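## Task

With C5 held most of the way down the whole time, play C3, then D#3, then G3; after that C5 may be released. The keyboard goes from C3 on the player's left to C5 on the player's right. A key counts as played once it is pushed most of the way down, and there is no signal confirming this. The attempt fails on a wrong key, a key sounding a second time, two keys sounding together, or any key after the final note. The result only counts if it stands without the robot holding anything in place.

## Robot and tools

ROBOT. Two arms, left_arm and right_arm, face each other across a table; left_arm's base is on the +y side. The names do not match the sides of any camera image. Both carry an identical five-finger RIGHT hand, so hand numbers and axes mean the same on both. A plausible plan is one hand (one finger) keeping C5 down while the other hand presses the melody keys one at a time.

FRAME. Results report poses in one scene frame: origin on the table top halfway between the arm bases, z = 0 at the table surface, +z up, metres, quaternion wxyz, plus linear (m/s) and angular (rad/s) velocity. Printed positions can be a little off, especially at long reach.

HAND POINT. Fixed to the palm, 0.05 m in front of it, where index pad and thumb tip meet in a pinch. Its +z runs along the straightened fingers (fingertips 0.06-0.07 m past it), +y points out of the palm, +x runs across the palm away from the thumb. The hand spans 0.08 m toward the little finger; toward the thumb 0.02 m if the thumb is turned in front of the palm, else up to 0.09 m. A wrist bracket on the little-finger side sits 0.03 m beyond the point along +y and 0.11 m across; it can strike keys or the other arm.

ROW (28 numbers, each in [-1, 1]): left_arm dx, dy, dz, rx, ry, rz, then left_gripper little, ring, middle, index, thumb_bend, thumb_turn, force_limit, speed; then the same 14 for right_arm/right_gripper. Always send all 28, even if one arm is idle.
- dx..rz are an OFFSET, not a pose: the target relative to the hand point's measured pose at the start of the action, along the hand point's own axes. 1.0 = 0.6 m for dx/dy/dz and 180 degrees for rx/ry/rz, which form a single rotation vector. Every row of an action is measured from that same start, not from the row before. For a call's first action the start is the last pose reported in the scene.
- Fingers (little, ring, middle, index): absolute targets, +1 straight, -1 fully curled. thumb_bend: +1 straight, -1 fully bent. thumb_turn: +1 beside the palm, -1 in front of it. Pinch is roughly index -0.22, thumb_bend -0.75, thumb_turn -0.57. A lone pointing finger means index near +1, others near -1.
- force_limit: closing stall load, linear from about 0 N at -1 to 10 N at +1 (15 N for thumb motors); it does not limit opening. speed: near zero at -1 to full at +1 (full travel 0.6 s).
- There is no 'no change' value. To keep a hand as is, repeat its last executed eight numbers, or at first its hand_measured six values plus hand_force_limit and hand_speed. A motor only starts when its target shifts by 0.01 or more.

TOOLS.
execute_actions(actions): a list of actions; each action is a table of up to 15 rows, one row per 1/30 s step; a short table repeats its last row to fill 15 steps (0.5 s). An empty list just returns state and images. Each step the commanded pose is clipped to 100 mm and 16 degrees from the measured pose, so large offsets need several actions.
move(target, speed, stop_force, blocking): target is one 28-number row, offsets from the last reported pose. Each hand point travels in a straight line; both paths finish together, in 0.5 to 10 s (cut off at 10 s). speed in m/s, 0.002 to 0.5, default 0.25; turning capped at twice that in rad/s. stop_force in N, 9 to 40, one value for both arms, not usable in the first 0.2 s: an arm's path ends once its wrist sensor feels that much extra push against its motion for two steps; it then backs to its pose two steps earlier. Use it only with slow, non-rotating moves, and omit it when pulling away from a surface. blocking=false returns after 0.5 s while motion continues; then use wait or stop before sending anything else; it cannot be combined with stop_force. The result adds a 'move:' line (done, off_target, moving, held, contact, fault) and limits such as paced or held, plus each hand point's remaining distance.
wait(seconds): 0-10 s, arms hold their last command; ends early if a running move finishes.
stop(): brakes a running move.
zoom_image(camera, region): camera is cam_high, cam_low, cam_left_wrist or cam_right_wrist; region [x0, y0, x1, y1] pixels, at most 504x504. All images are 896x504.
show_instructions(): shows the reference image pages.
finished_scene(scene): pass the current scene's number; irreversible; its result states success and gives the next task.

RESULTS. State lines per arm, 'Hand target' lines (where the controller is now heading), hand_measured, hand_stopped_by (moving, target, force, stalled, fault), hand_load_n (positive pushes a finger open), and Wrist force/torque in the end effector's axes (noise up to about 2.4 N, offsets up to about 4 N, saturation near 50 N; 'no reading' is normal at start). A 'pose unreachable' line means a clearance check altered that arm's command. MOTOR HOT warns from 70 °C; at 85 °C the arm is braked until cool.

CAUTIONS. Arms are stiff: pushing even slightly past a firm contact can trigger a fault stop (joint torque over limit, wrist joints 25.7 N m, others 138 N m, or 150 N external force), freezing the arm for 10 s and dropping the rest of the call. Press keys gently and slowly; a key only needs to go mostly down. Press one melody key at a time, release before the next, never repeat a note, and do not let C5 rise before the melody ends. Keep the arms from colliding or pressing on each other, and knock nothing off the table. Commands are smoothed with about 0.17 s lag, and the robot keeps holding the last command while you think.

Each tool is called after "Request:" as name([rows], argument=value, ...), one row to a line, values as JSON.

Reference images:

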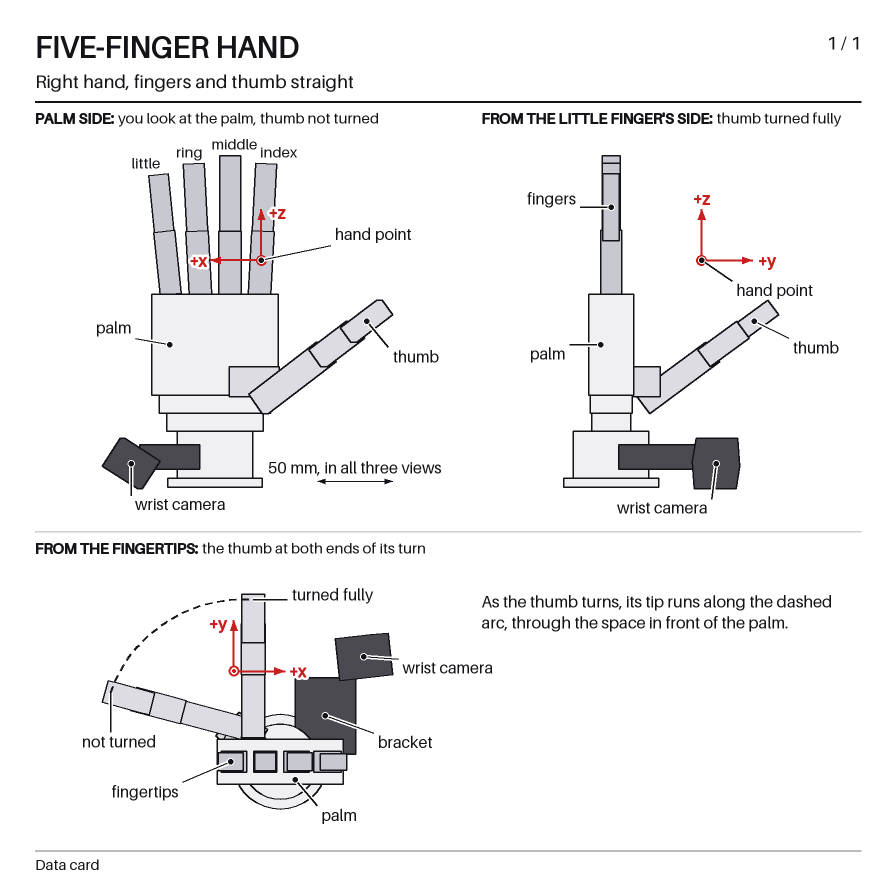

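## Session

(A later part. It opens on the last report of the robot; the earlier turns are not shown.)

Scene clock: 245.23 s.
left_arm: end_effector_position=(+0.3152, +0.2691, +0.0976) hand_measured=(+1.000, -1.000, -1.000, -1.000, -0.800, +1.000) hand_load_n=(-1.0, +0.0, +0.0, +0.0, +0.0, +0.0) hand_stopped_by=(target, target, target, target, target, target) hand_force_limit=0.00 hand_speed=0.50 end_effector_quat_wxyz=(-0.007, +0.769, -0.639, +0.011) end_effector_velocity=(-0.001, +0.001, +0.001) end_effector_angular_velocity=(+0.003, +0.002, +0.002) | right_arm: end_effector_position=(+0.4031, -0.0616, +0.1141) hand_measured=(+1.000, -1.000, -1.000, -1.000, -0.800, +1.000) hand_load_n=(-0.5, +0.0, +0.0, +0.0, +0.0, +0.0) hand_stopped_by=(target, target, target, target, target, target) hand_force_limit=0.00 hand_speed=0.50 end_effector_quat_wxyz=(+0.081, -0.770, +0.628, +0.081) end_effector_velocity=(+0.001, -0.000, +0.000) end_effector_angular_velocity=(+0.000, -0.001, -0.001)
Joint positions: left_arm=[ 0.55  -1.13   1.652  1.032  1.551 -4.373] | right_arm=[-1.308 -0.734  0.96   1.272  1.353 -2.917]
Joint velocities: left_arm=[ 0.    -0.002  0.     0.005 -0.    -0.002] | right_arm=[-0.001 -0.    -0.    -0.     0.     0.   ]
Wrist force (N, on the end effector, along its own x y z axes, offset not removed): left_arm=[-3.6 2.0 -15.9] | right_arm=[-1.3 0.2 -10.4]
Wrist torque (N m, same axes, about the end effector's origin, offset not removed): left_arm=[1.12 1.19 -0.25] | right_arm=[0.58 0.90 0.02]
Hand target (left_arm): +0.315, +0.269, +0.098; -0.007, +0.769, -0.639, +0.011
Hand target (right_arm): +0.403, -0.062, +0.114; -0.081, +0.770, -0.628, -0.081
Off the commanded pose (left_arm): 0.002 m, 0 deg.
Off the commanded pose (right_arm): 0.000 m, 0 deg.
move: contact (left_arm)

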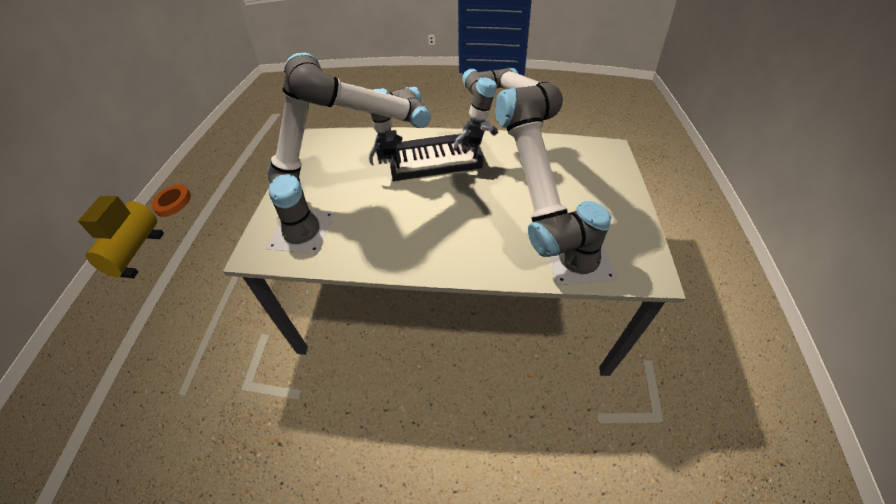

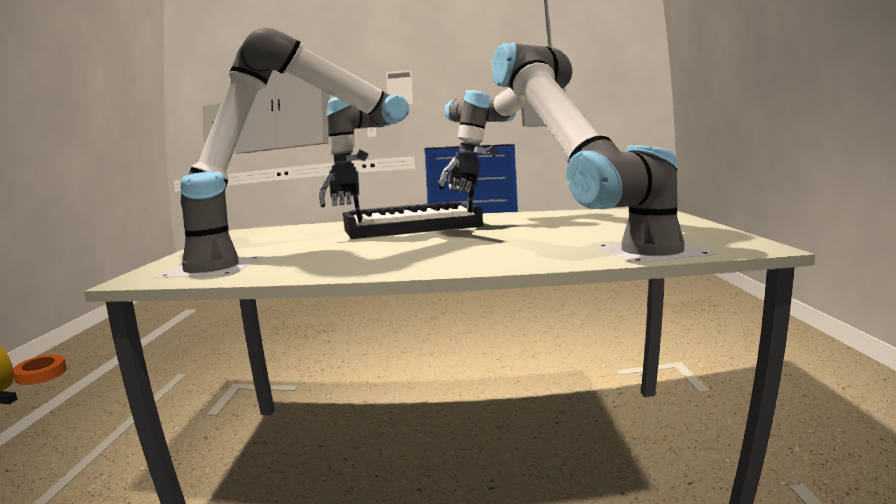

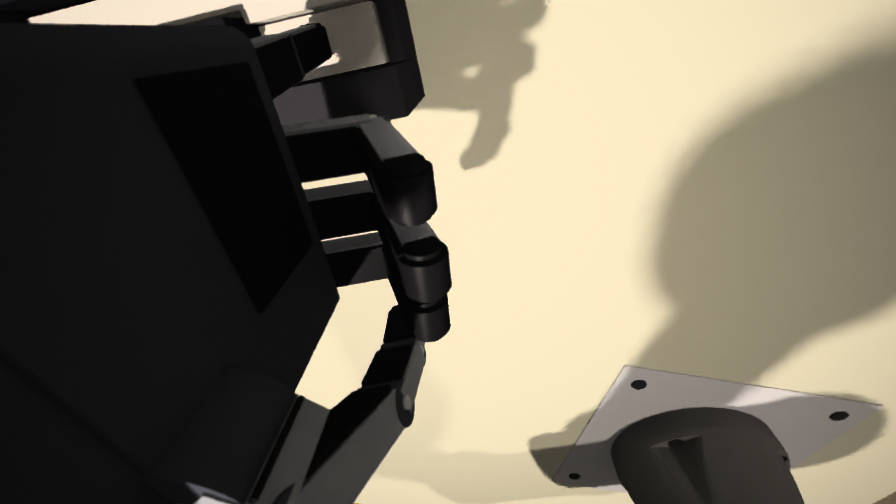

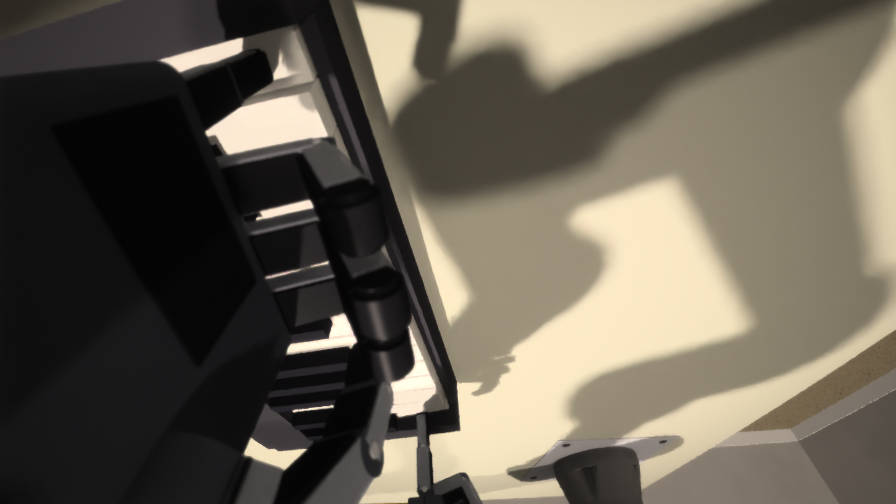

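Request:
move(target=[0,0,-0.057,0,0,0, 1,-1,-1,-1,-0.8,1,0,0.5, 0,0,0,0,0,0, 1,-1,-1,-1,-0.8,1,0,0.5], speed=0.08)

Request:
move(target=[0.0533,-0.0725,0,0,0,0, 1,-1,-1,-1,-0.8,1,0,0.5, 0,0,0,0,0,0, 1,-1,-1,-1,-0.8,1,0,0.5], speed=0.1)

Request:
zoom_image(camera="cam_left_wrist", region=[250, 0, 510, 150])

Scene clock: 265.90 s.
left_arm: end_effector_position=(+0.3144, +0.2693, +0.1314) hand_measured=(+1.000, -1.000, -1.000, -1.000, -0.800, +1.000) hand_load_n=(+0.0, +0.0, +0.0, +0.0, +0.0, +0.0) hand_stopped_by=(target, target, target, target, target, target) hand_force_limit=0.00 hand_speed=0.50 end_effector_quat_wxyz=(-0.007, +0.769, -0.639, +0.011) end_effector_velocity=(-0.000, -0.000, +0.003) end_effector_angular_velocity=(+0.001, +0.000, +0.000) | right_arm: end_effector_position=(+0.4031, -0.0616, +0.1141) hand_measured=(+1.000, -1.000, -1.000, -1.000, -0.800, +1.000) hand_load_n=(-0.5, +0.0, +0.0, +0.0, +0.0, +0.0) hand_stopped_by=(target, target, target, target, target, target) hand_force_limit=0.00 hand_speed=0.50 end_effector_quat_wxyz=(+0.081, -0.770, +0.628, +0.081) end_effector_velocity=(-0.000, -0.001, +0.000) end_effector_angular_velocity=(-0.002, +0.001, -0.000)
Joint positions: left_arm=[ 0.549 -1.168  1.613  1.11   1.551 -4.375] | right_arm=[-1.308 -0.734  0.96   1.272  1.353 -2.917]
Joint velocities: left_arm=[-0.001 -0.001 -0.004  0.007 -0.    -0.001] | right_arm=[-0.    -0.001  0.     0.001  0.001  0.   ]
Wrist force (N, on the end effector, along its own x y z axes, offset not removed): left_arm=[-0.6 1.5 0.1] | right_arm=[1.5 1.9 -16.1]
Wrist torque (N m, same axes, about the end effector's origin, offset not removed): left_arm=[0.23 0.01 -0.06] | right_arm=[1.30 0.91 0.34]
Hand target (left_arm): +0.314, +0.269, +0.132; -0.007, +0.769, -0.639, +0.011
Hand target (right_arm): +0.403, -0.062, +0.114; -0.081, +0.770, -0.628, -0.081
Off the commanded pose (left_arm): 0.000 m, 0 deg.
Off the commanded pose (right_arm): 0.000 m, 0 deg.
move: done

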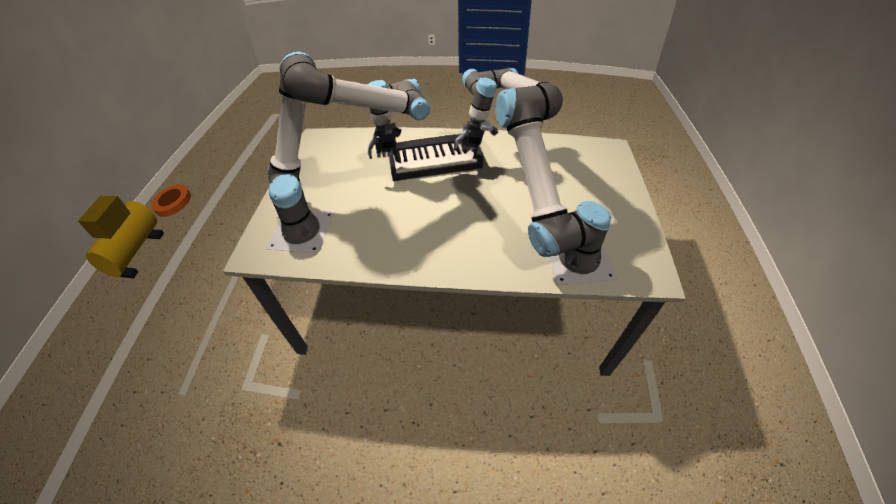

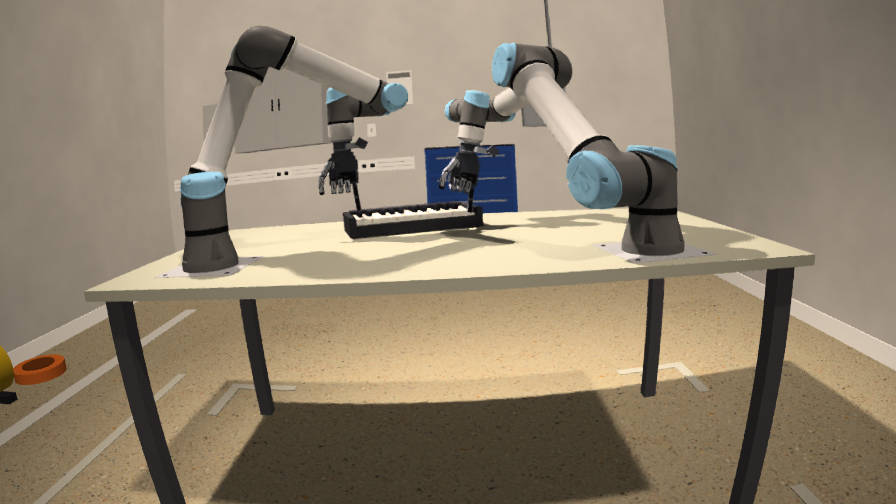

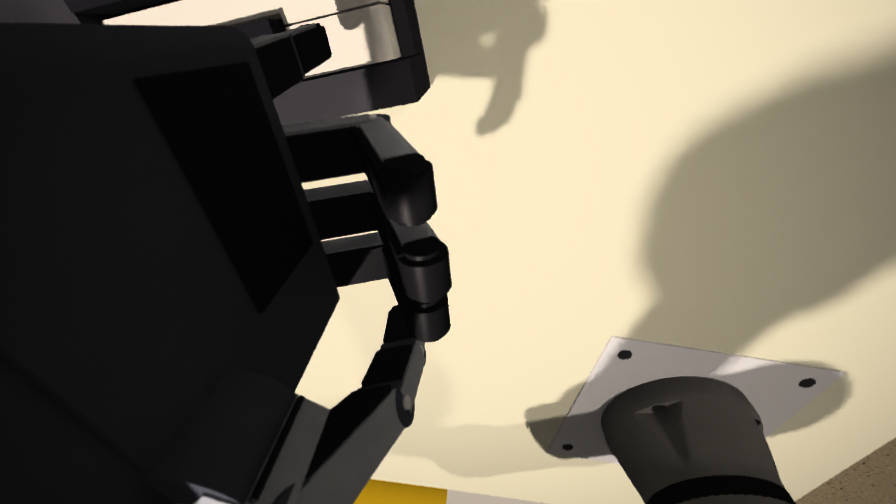

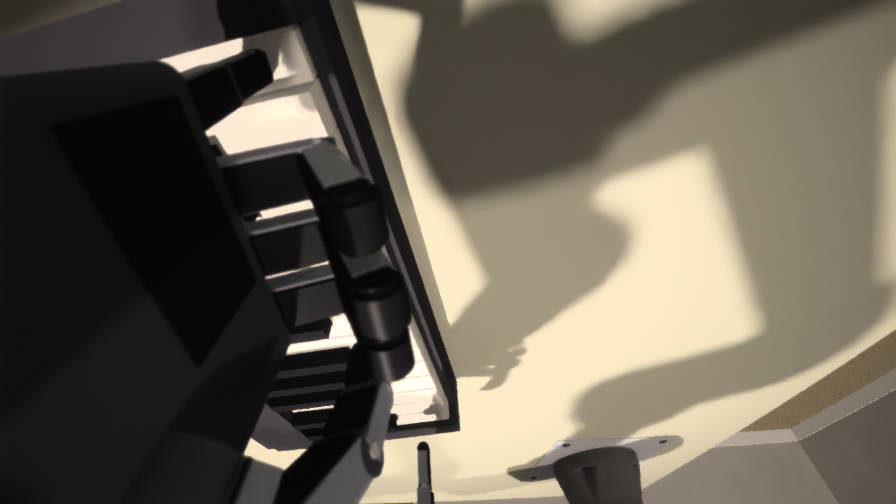

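Scene clock: 267.00 s.
left_arm: end_effector_position=(+0.3627, +0.2460, +0.1326) hand_measured=(+1.000, -1.000, -1.000, -1.000, -0.800, +1.000) hand_load_n=(+0.0, +0.0, +0.0, +0.0, +0.0, +0.0) hand_stopped_by=(target, target, target, target, target, target) hand_force_limit=0.00 hand_speed=0.50 end_effector_quat_wxyz=(-0.007, +0.769, -0.639, +0.011) end_effector_velocity=(+0.002, -0.001, +0.000) end_effector_angular_velocity=(-0.000, +0.001, -0.002) | right_arm: end_effector_position=(+0.4031, -0.0616, +0.1141) hand_measured=(+1.000, -1.000, -1.000, -1.000, -0.800, +1.000) hand_load_n=(-0.5, +0.0, +0.0, +0.0, +0.0, +0.0) hand_stopped_by=(target, target, target, target, target, target) hand_force_limit=0.00 hand_speed=0.50 end_effector_quat_wxyz=(+0.081, -0.770, +0.628, +0.081) end_effector_velocity=(-0.000, +0.000, -0.000) end_effector_angular_velocity=(-0.000, -0.001, +0.001)
Joint positions: left_arm=[ 0.613 -1.053  1.433  1.173  1.552 -4.311] | right_arm=[-1.308 -0.734  0.96   1.272  1.353 -2.917]
Joint velocities: left_arm=[ 0.003  0.006 -0.01   0.004  0.001  0.004] | right_arm=[ 0.001  0.     0.    -0.001  0.    -0.   ]
Wrist force (N, on the end effector, along its own x y z axes, offset not removed): left_arm=[-2.4 1.4 -0.3] | right_arm=[2.3 -2.3 -14.2]
Wrist torque (N m, same axes, about the end effector's origin, offset not removed): left_arm=[0.20 0.30 -0.11] | right_arm=[0.54 0.60 0.10]
Hand target (left_arm): +0.363, +0.246, +0.133; -0.007, +0.769, -0.639, +0.011
Hand target (right_arm): +0.403, -0.062, +0.114; -0.081, +0.770, -0.628, -0.081
Off the commanded pose (left_arm): 0.000 m, 0 deg.
Off the commanded pose (right_arm): 0.000 m, 0 deg.
move: done

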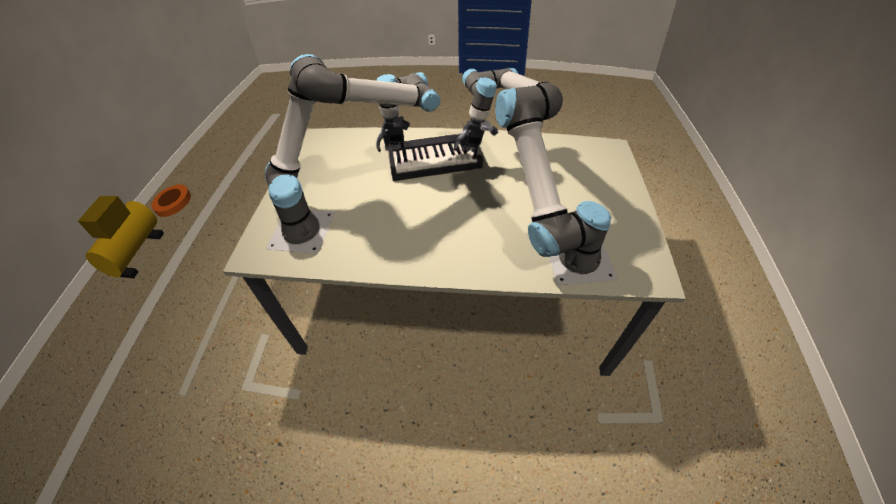

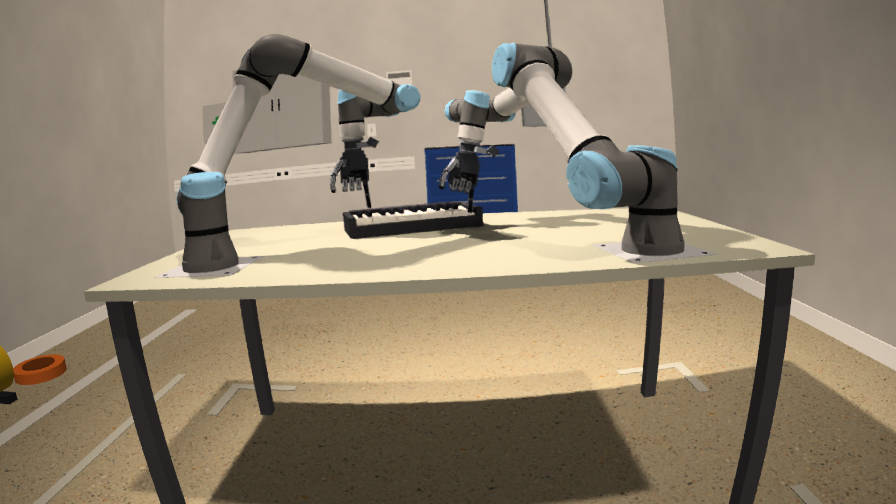

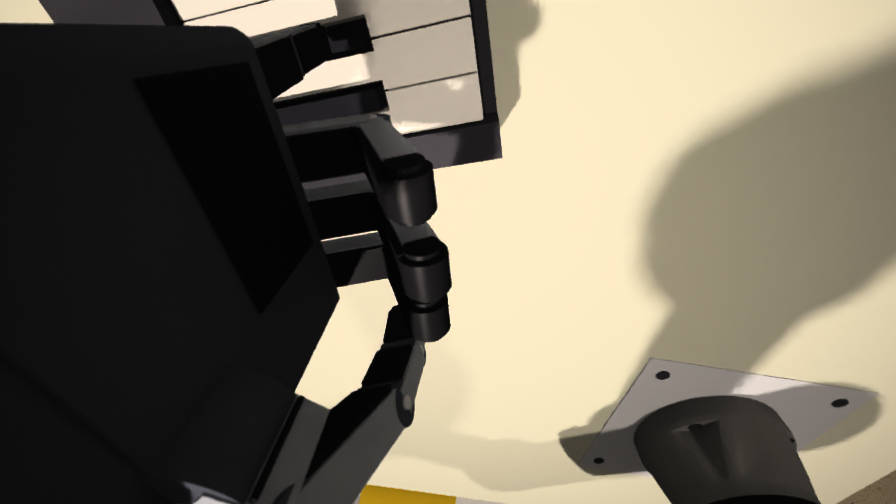

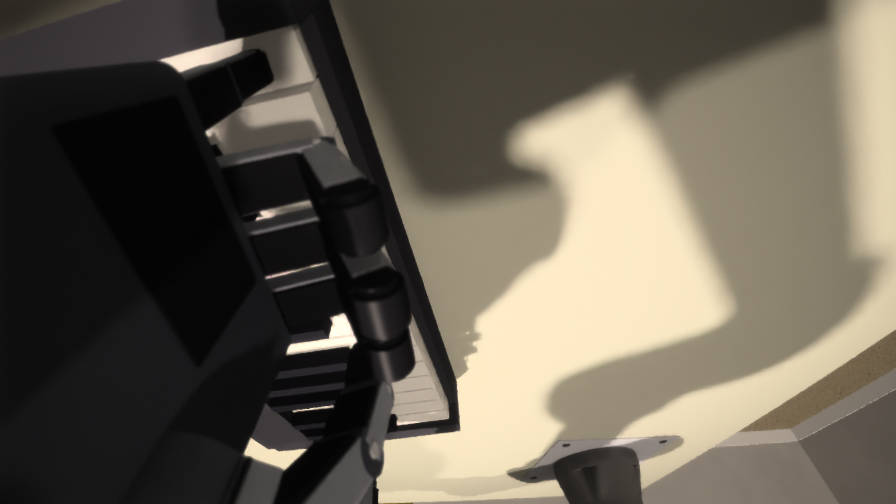

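Region (250, 0, 510, 150) of cam_left_wrist's 896x504 image, scaled by 1.938, with more detail than that image has; it fills the top 291 rows of this view, and the rest is white.

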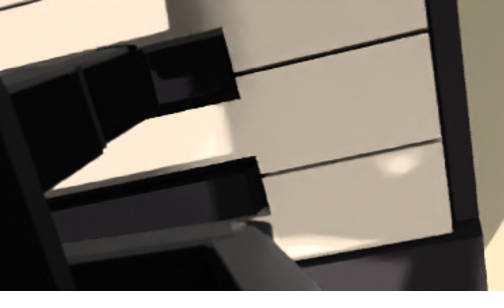

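Request:
move(target=[0,0,0.022,0,0,0, 1,-1,-1,-1,-0.8,1,0,0.5, 0,0,0,0,0,0, 1,-1,-1,-1,-0.8,1,0,0.5], speed=0.02, stop_force=9)

Request:
move(target=[0,0,0.024,0,0,0, 1,-1,-1,-1,-0.8,1,0,0.5, 0,0,0,0,0,0, 1,-1,-1,-1,-0.8,1,0,0.5], speed=0.004, stop_force=10)

Request:
zoom_image(camera="cam_low", region=[335, 190, 415, 245])

Request:
zoom_image(camera="cam_left_wrist", region=[250, 0, 510, 150])

Scene clock: 275.77 s.
left_arm: end_effector_position=(+0.3630, +0.2459, +0.1197) hand_measured=(+1.000, -1.000, -1.000, -1.000, -0.800, +1.000) hand_load_n=(+0.0, +0.0, +0.0, +0.0, +0.0, +0.0) hand_stopped_by=(target, target, target, target, target, target) hand_force_limit=0.00 hand_speed=0.50 end_effector_quat_wxyz=(-0.007, +0.769, -0.639, +0.011) end_effector_velocity=(+0.000, +0.000, -0.002) end_effector_angular_velocity=(-0.001, -0.001, -0.000) | right_arm: end_effector_position=(+0.4031, -0.0616, +0.1141) hand_measured=(+1.000, -1.000, -1.000, -1.000, -0.800, +1.000) hand_load_n=(-0.5, +0.0, +0.0, +0.0, +0.0, +0.0) hand_stopped_by=(target, target, target, target, target, target) hand_force_limit=0.00 hand_speed=0.50 end_effector_quat_wxyz=(+0.081, -0.770, +0.628, +0.081) end_effector_velocity=(-0.000, +0.000, -0.000) end_effector_angular_velocity=(+0.000, +0.001, +0.000)
Joint positions: left_arm=[ 0.614 -1.041  1.449  1.145  1.552 -4.31 ] | right_arm=[-1.308 -0.734  0.96   1.272  1.353 -2.917]
Joint velocities: left_arm=[ 0.001  0.001  0.003 -0.006 -0.     0.001] | right_arm=[-0.  0.  0. -0. -0. -0.]
Wrist force (N, on the end effector, along its own x y z axes, offset not removed): left_arm=[-2.3 2.8 -0.8] | right_arm=[-3.7 3.2 -12.5]
Wrist torque (N m, same axes, about the end effector's origin, offset not removed): left_arm=[0.44 0.27 -0.11] | right_arm=[1.15 1.32 0.11]
Hand target (left_arm): +0.363, +0.246, +0.119; -0.007, +0.769, -0.639, +0.011
Hand target (right_arm): +0.403, -0.062, +0.114; -0.081, +0.770, -0.628, -0.081
Off the commanded pose (left_arm): 0.000 m, 0 deg.
Off the commanded pose (right_arm): 0.000 m, 0 deg.
move: done

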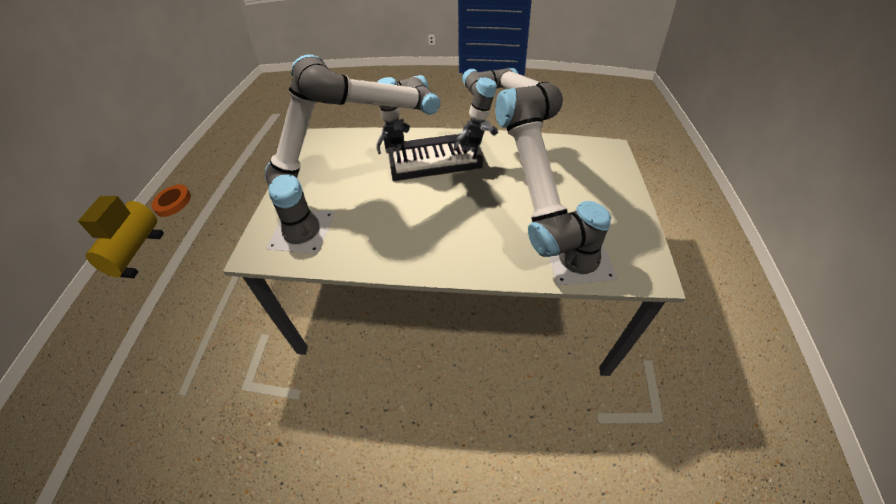

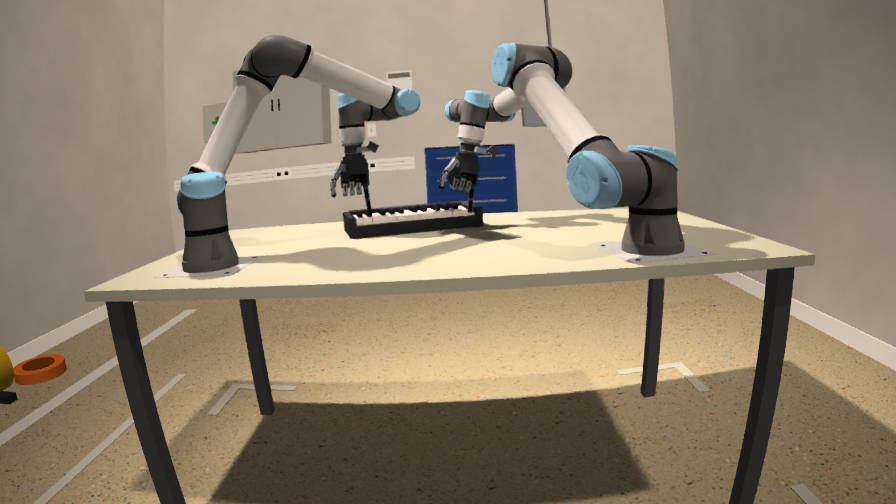

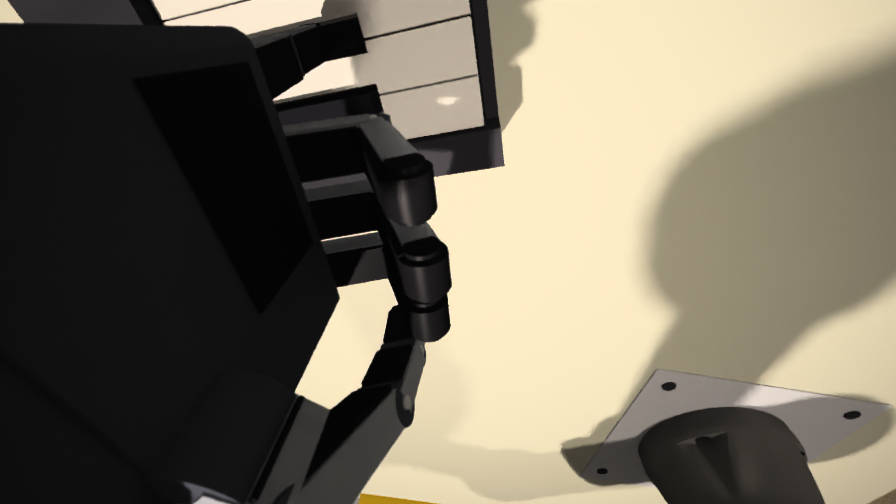

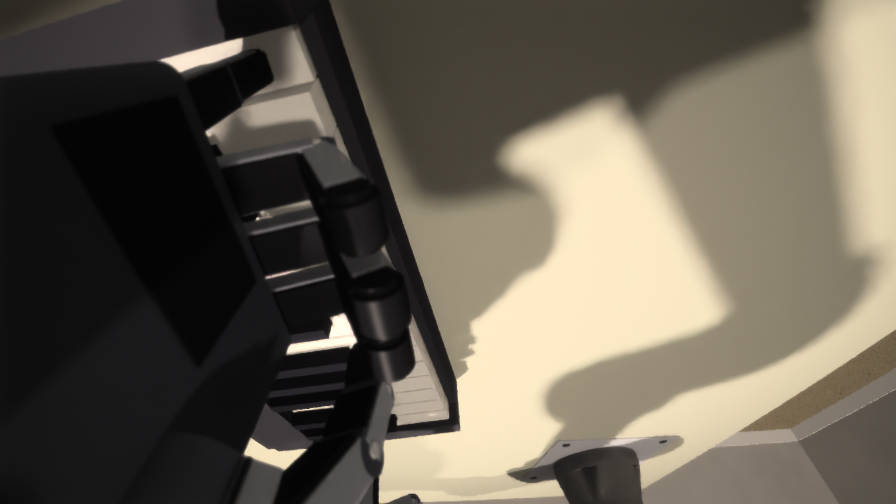

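Scene clock: 277.97 s.
left_arm: end_effector_position=(+0.3631, +0.2460, +0.1124) hand_measured=(+1.000, -1.000, -1.000, -1.000, -0.800, +1.000) hand_load_n=(-2.0, +0.0, +0.0, +0.0, +0.0, +0.0) hand_stopped_by=(target, target, target, target, target, target) hand_force_limit=0.00 hand_speed=0.50 end_effector_quat_wxyz=(-0.007, +0.769, -0.639, +0.011) end_effector_velocity=(-0.001, +0.001, +0.001) end_effector_angular_velocity=(+0.004, +0.002, +0.000) | right_arm: end_effector_position=(+0.4031, -0.0616, +0.1141) hand_measured=(+1.000, -1.000, -1.000, -1.000, -0.800, +1.000) hand_load_n=(-0.5, +0.0, +0.0, +0.0, +0.0, +0.0) hand_stopped_by=(target, target, target, target, target, target) hand_force_limit=0.00 hand_speed=0.50 end_effector_quat_wxyz=(+0.081, -0.770, +0.628, +0.081) end_effector_velocity=(-0.000, -0.000, +0.000) end_effector_angular_velocity=(+0.000, +0.001, -0.000)
Joint positions: left_arm=[ 0.614 -1.033  1.458  1.129  1.552 -4.31 ] | right_arm=[-1.308 -0.734  0.96   1.272  1.353 -2.917]
Joint velocities: left_arm=[-0.001  0.    -0.     0.004 -0.    -0.001] | right_arm=[-0.    -0.     0.     0.001 -0.001 -0.   ]
Wrist force (N, on the end effector, along its own x y z axes, offset not removed): left_arm=[-0.2 3.8 -14.1] | right_arm=[-2.8 1.2 -12.9]
Wrist torque (N m, same axes, about the end effector's origin, offset not removed): left_arm=[1.13 0.96 -0.07] | right_arm=[0.70 1.10 -0.22]
Hand target (left_arm): +0.363, +0.246, +0.113; -0.007, +0.769, -0.639, +0.011
Hand target (right_arm): +0.403, -0.062, +0.114; -0.081, +0.770, -0.628, -0.081
Off the commanded pose (left_arm): 0.007 m, 0 deg.
Off the commanded pose (right_arm): 0.000 m, 0 deg.
move: contact (left_arm)

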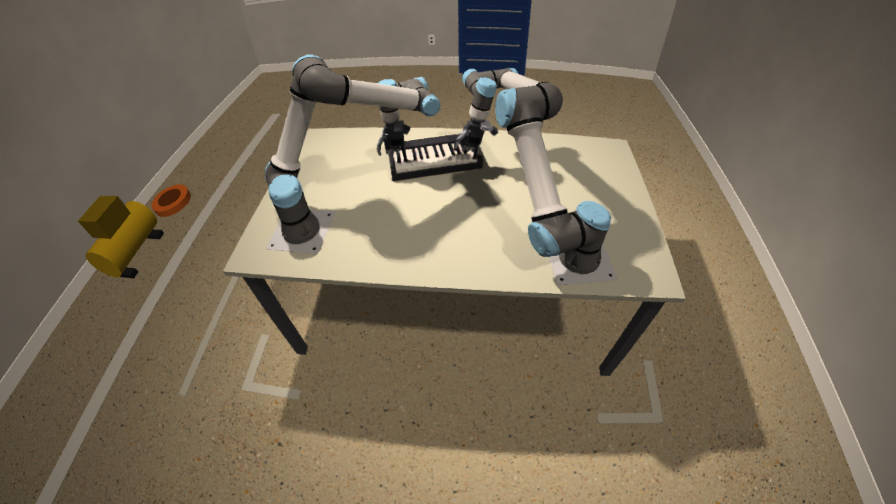

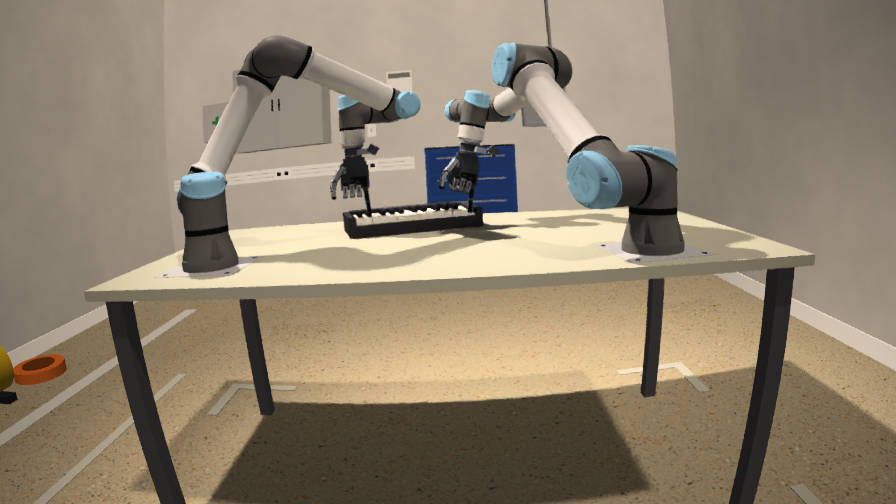

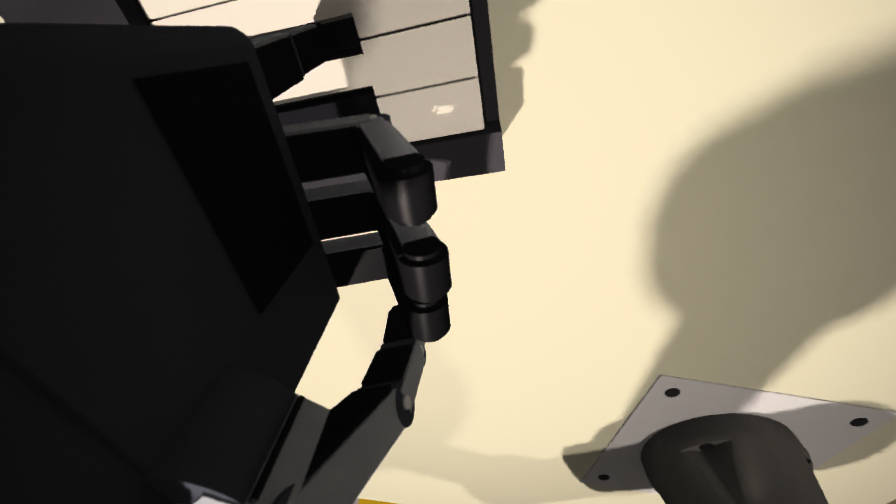

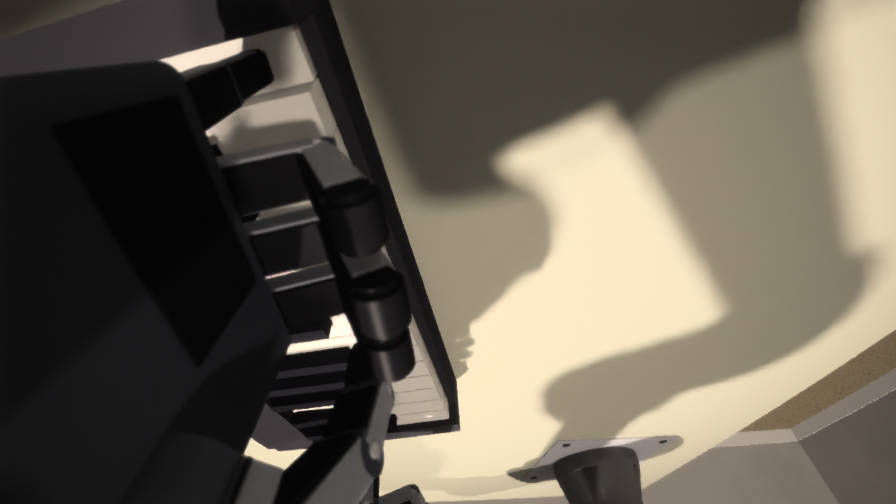

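Region (335, 190, 415, 245) of cam_low's 896x504 image, scaled by 6.300, with more detail than that image has; it fills the top 346 rows of this view, and the rest is white.

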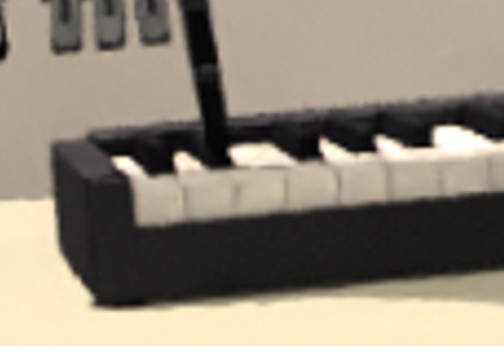

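Region (250, 0, 510, 150) of cam_left_wrist's 896x504 image, scaled by 1.938, with more detail than that image has; it fills the top 291 rows of this view, and the rest is white.

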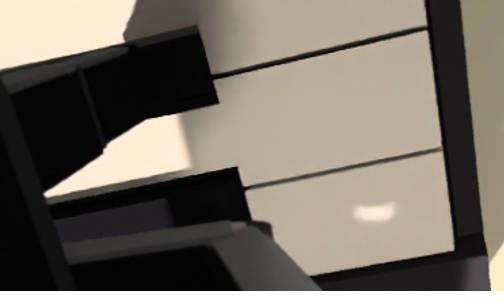

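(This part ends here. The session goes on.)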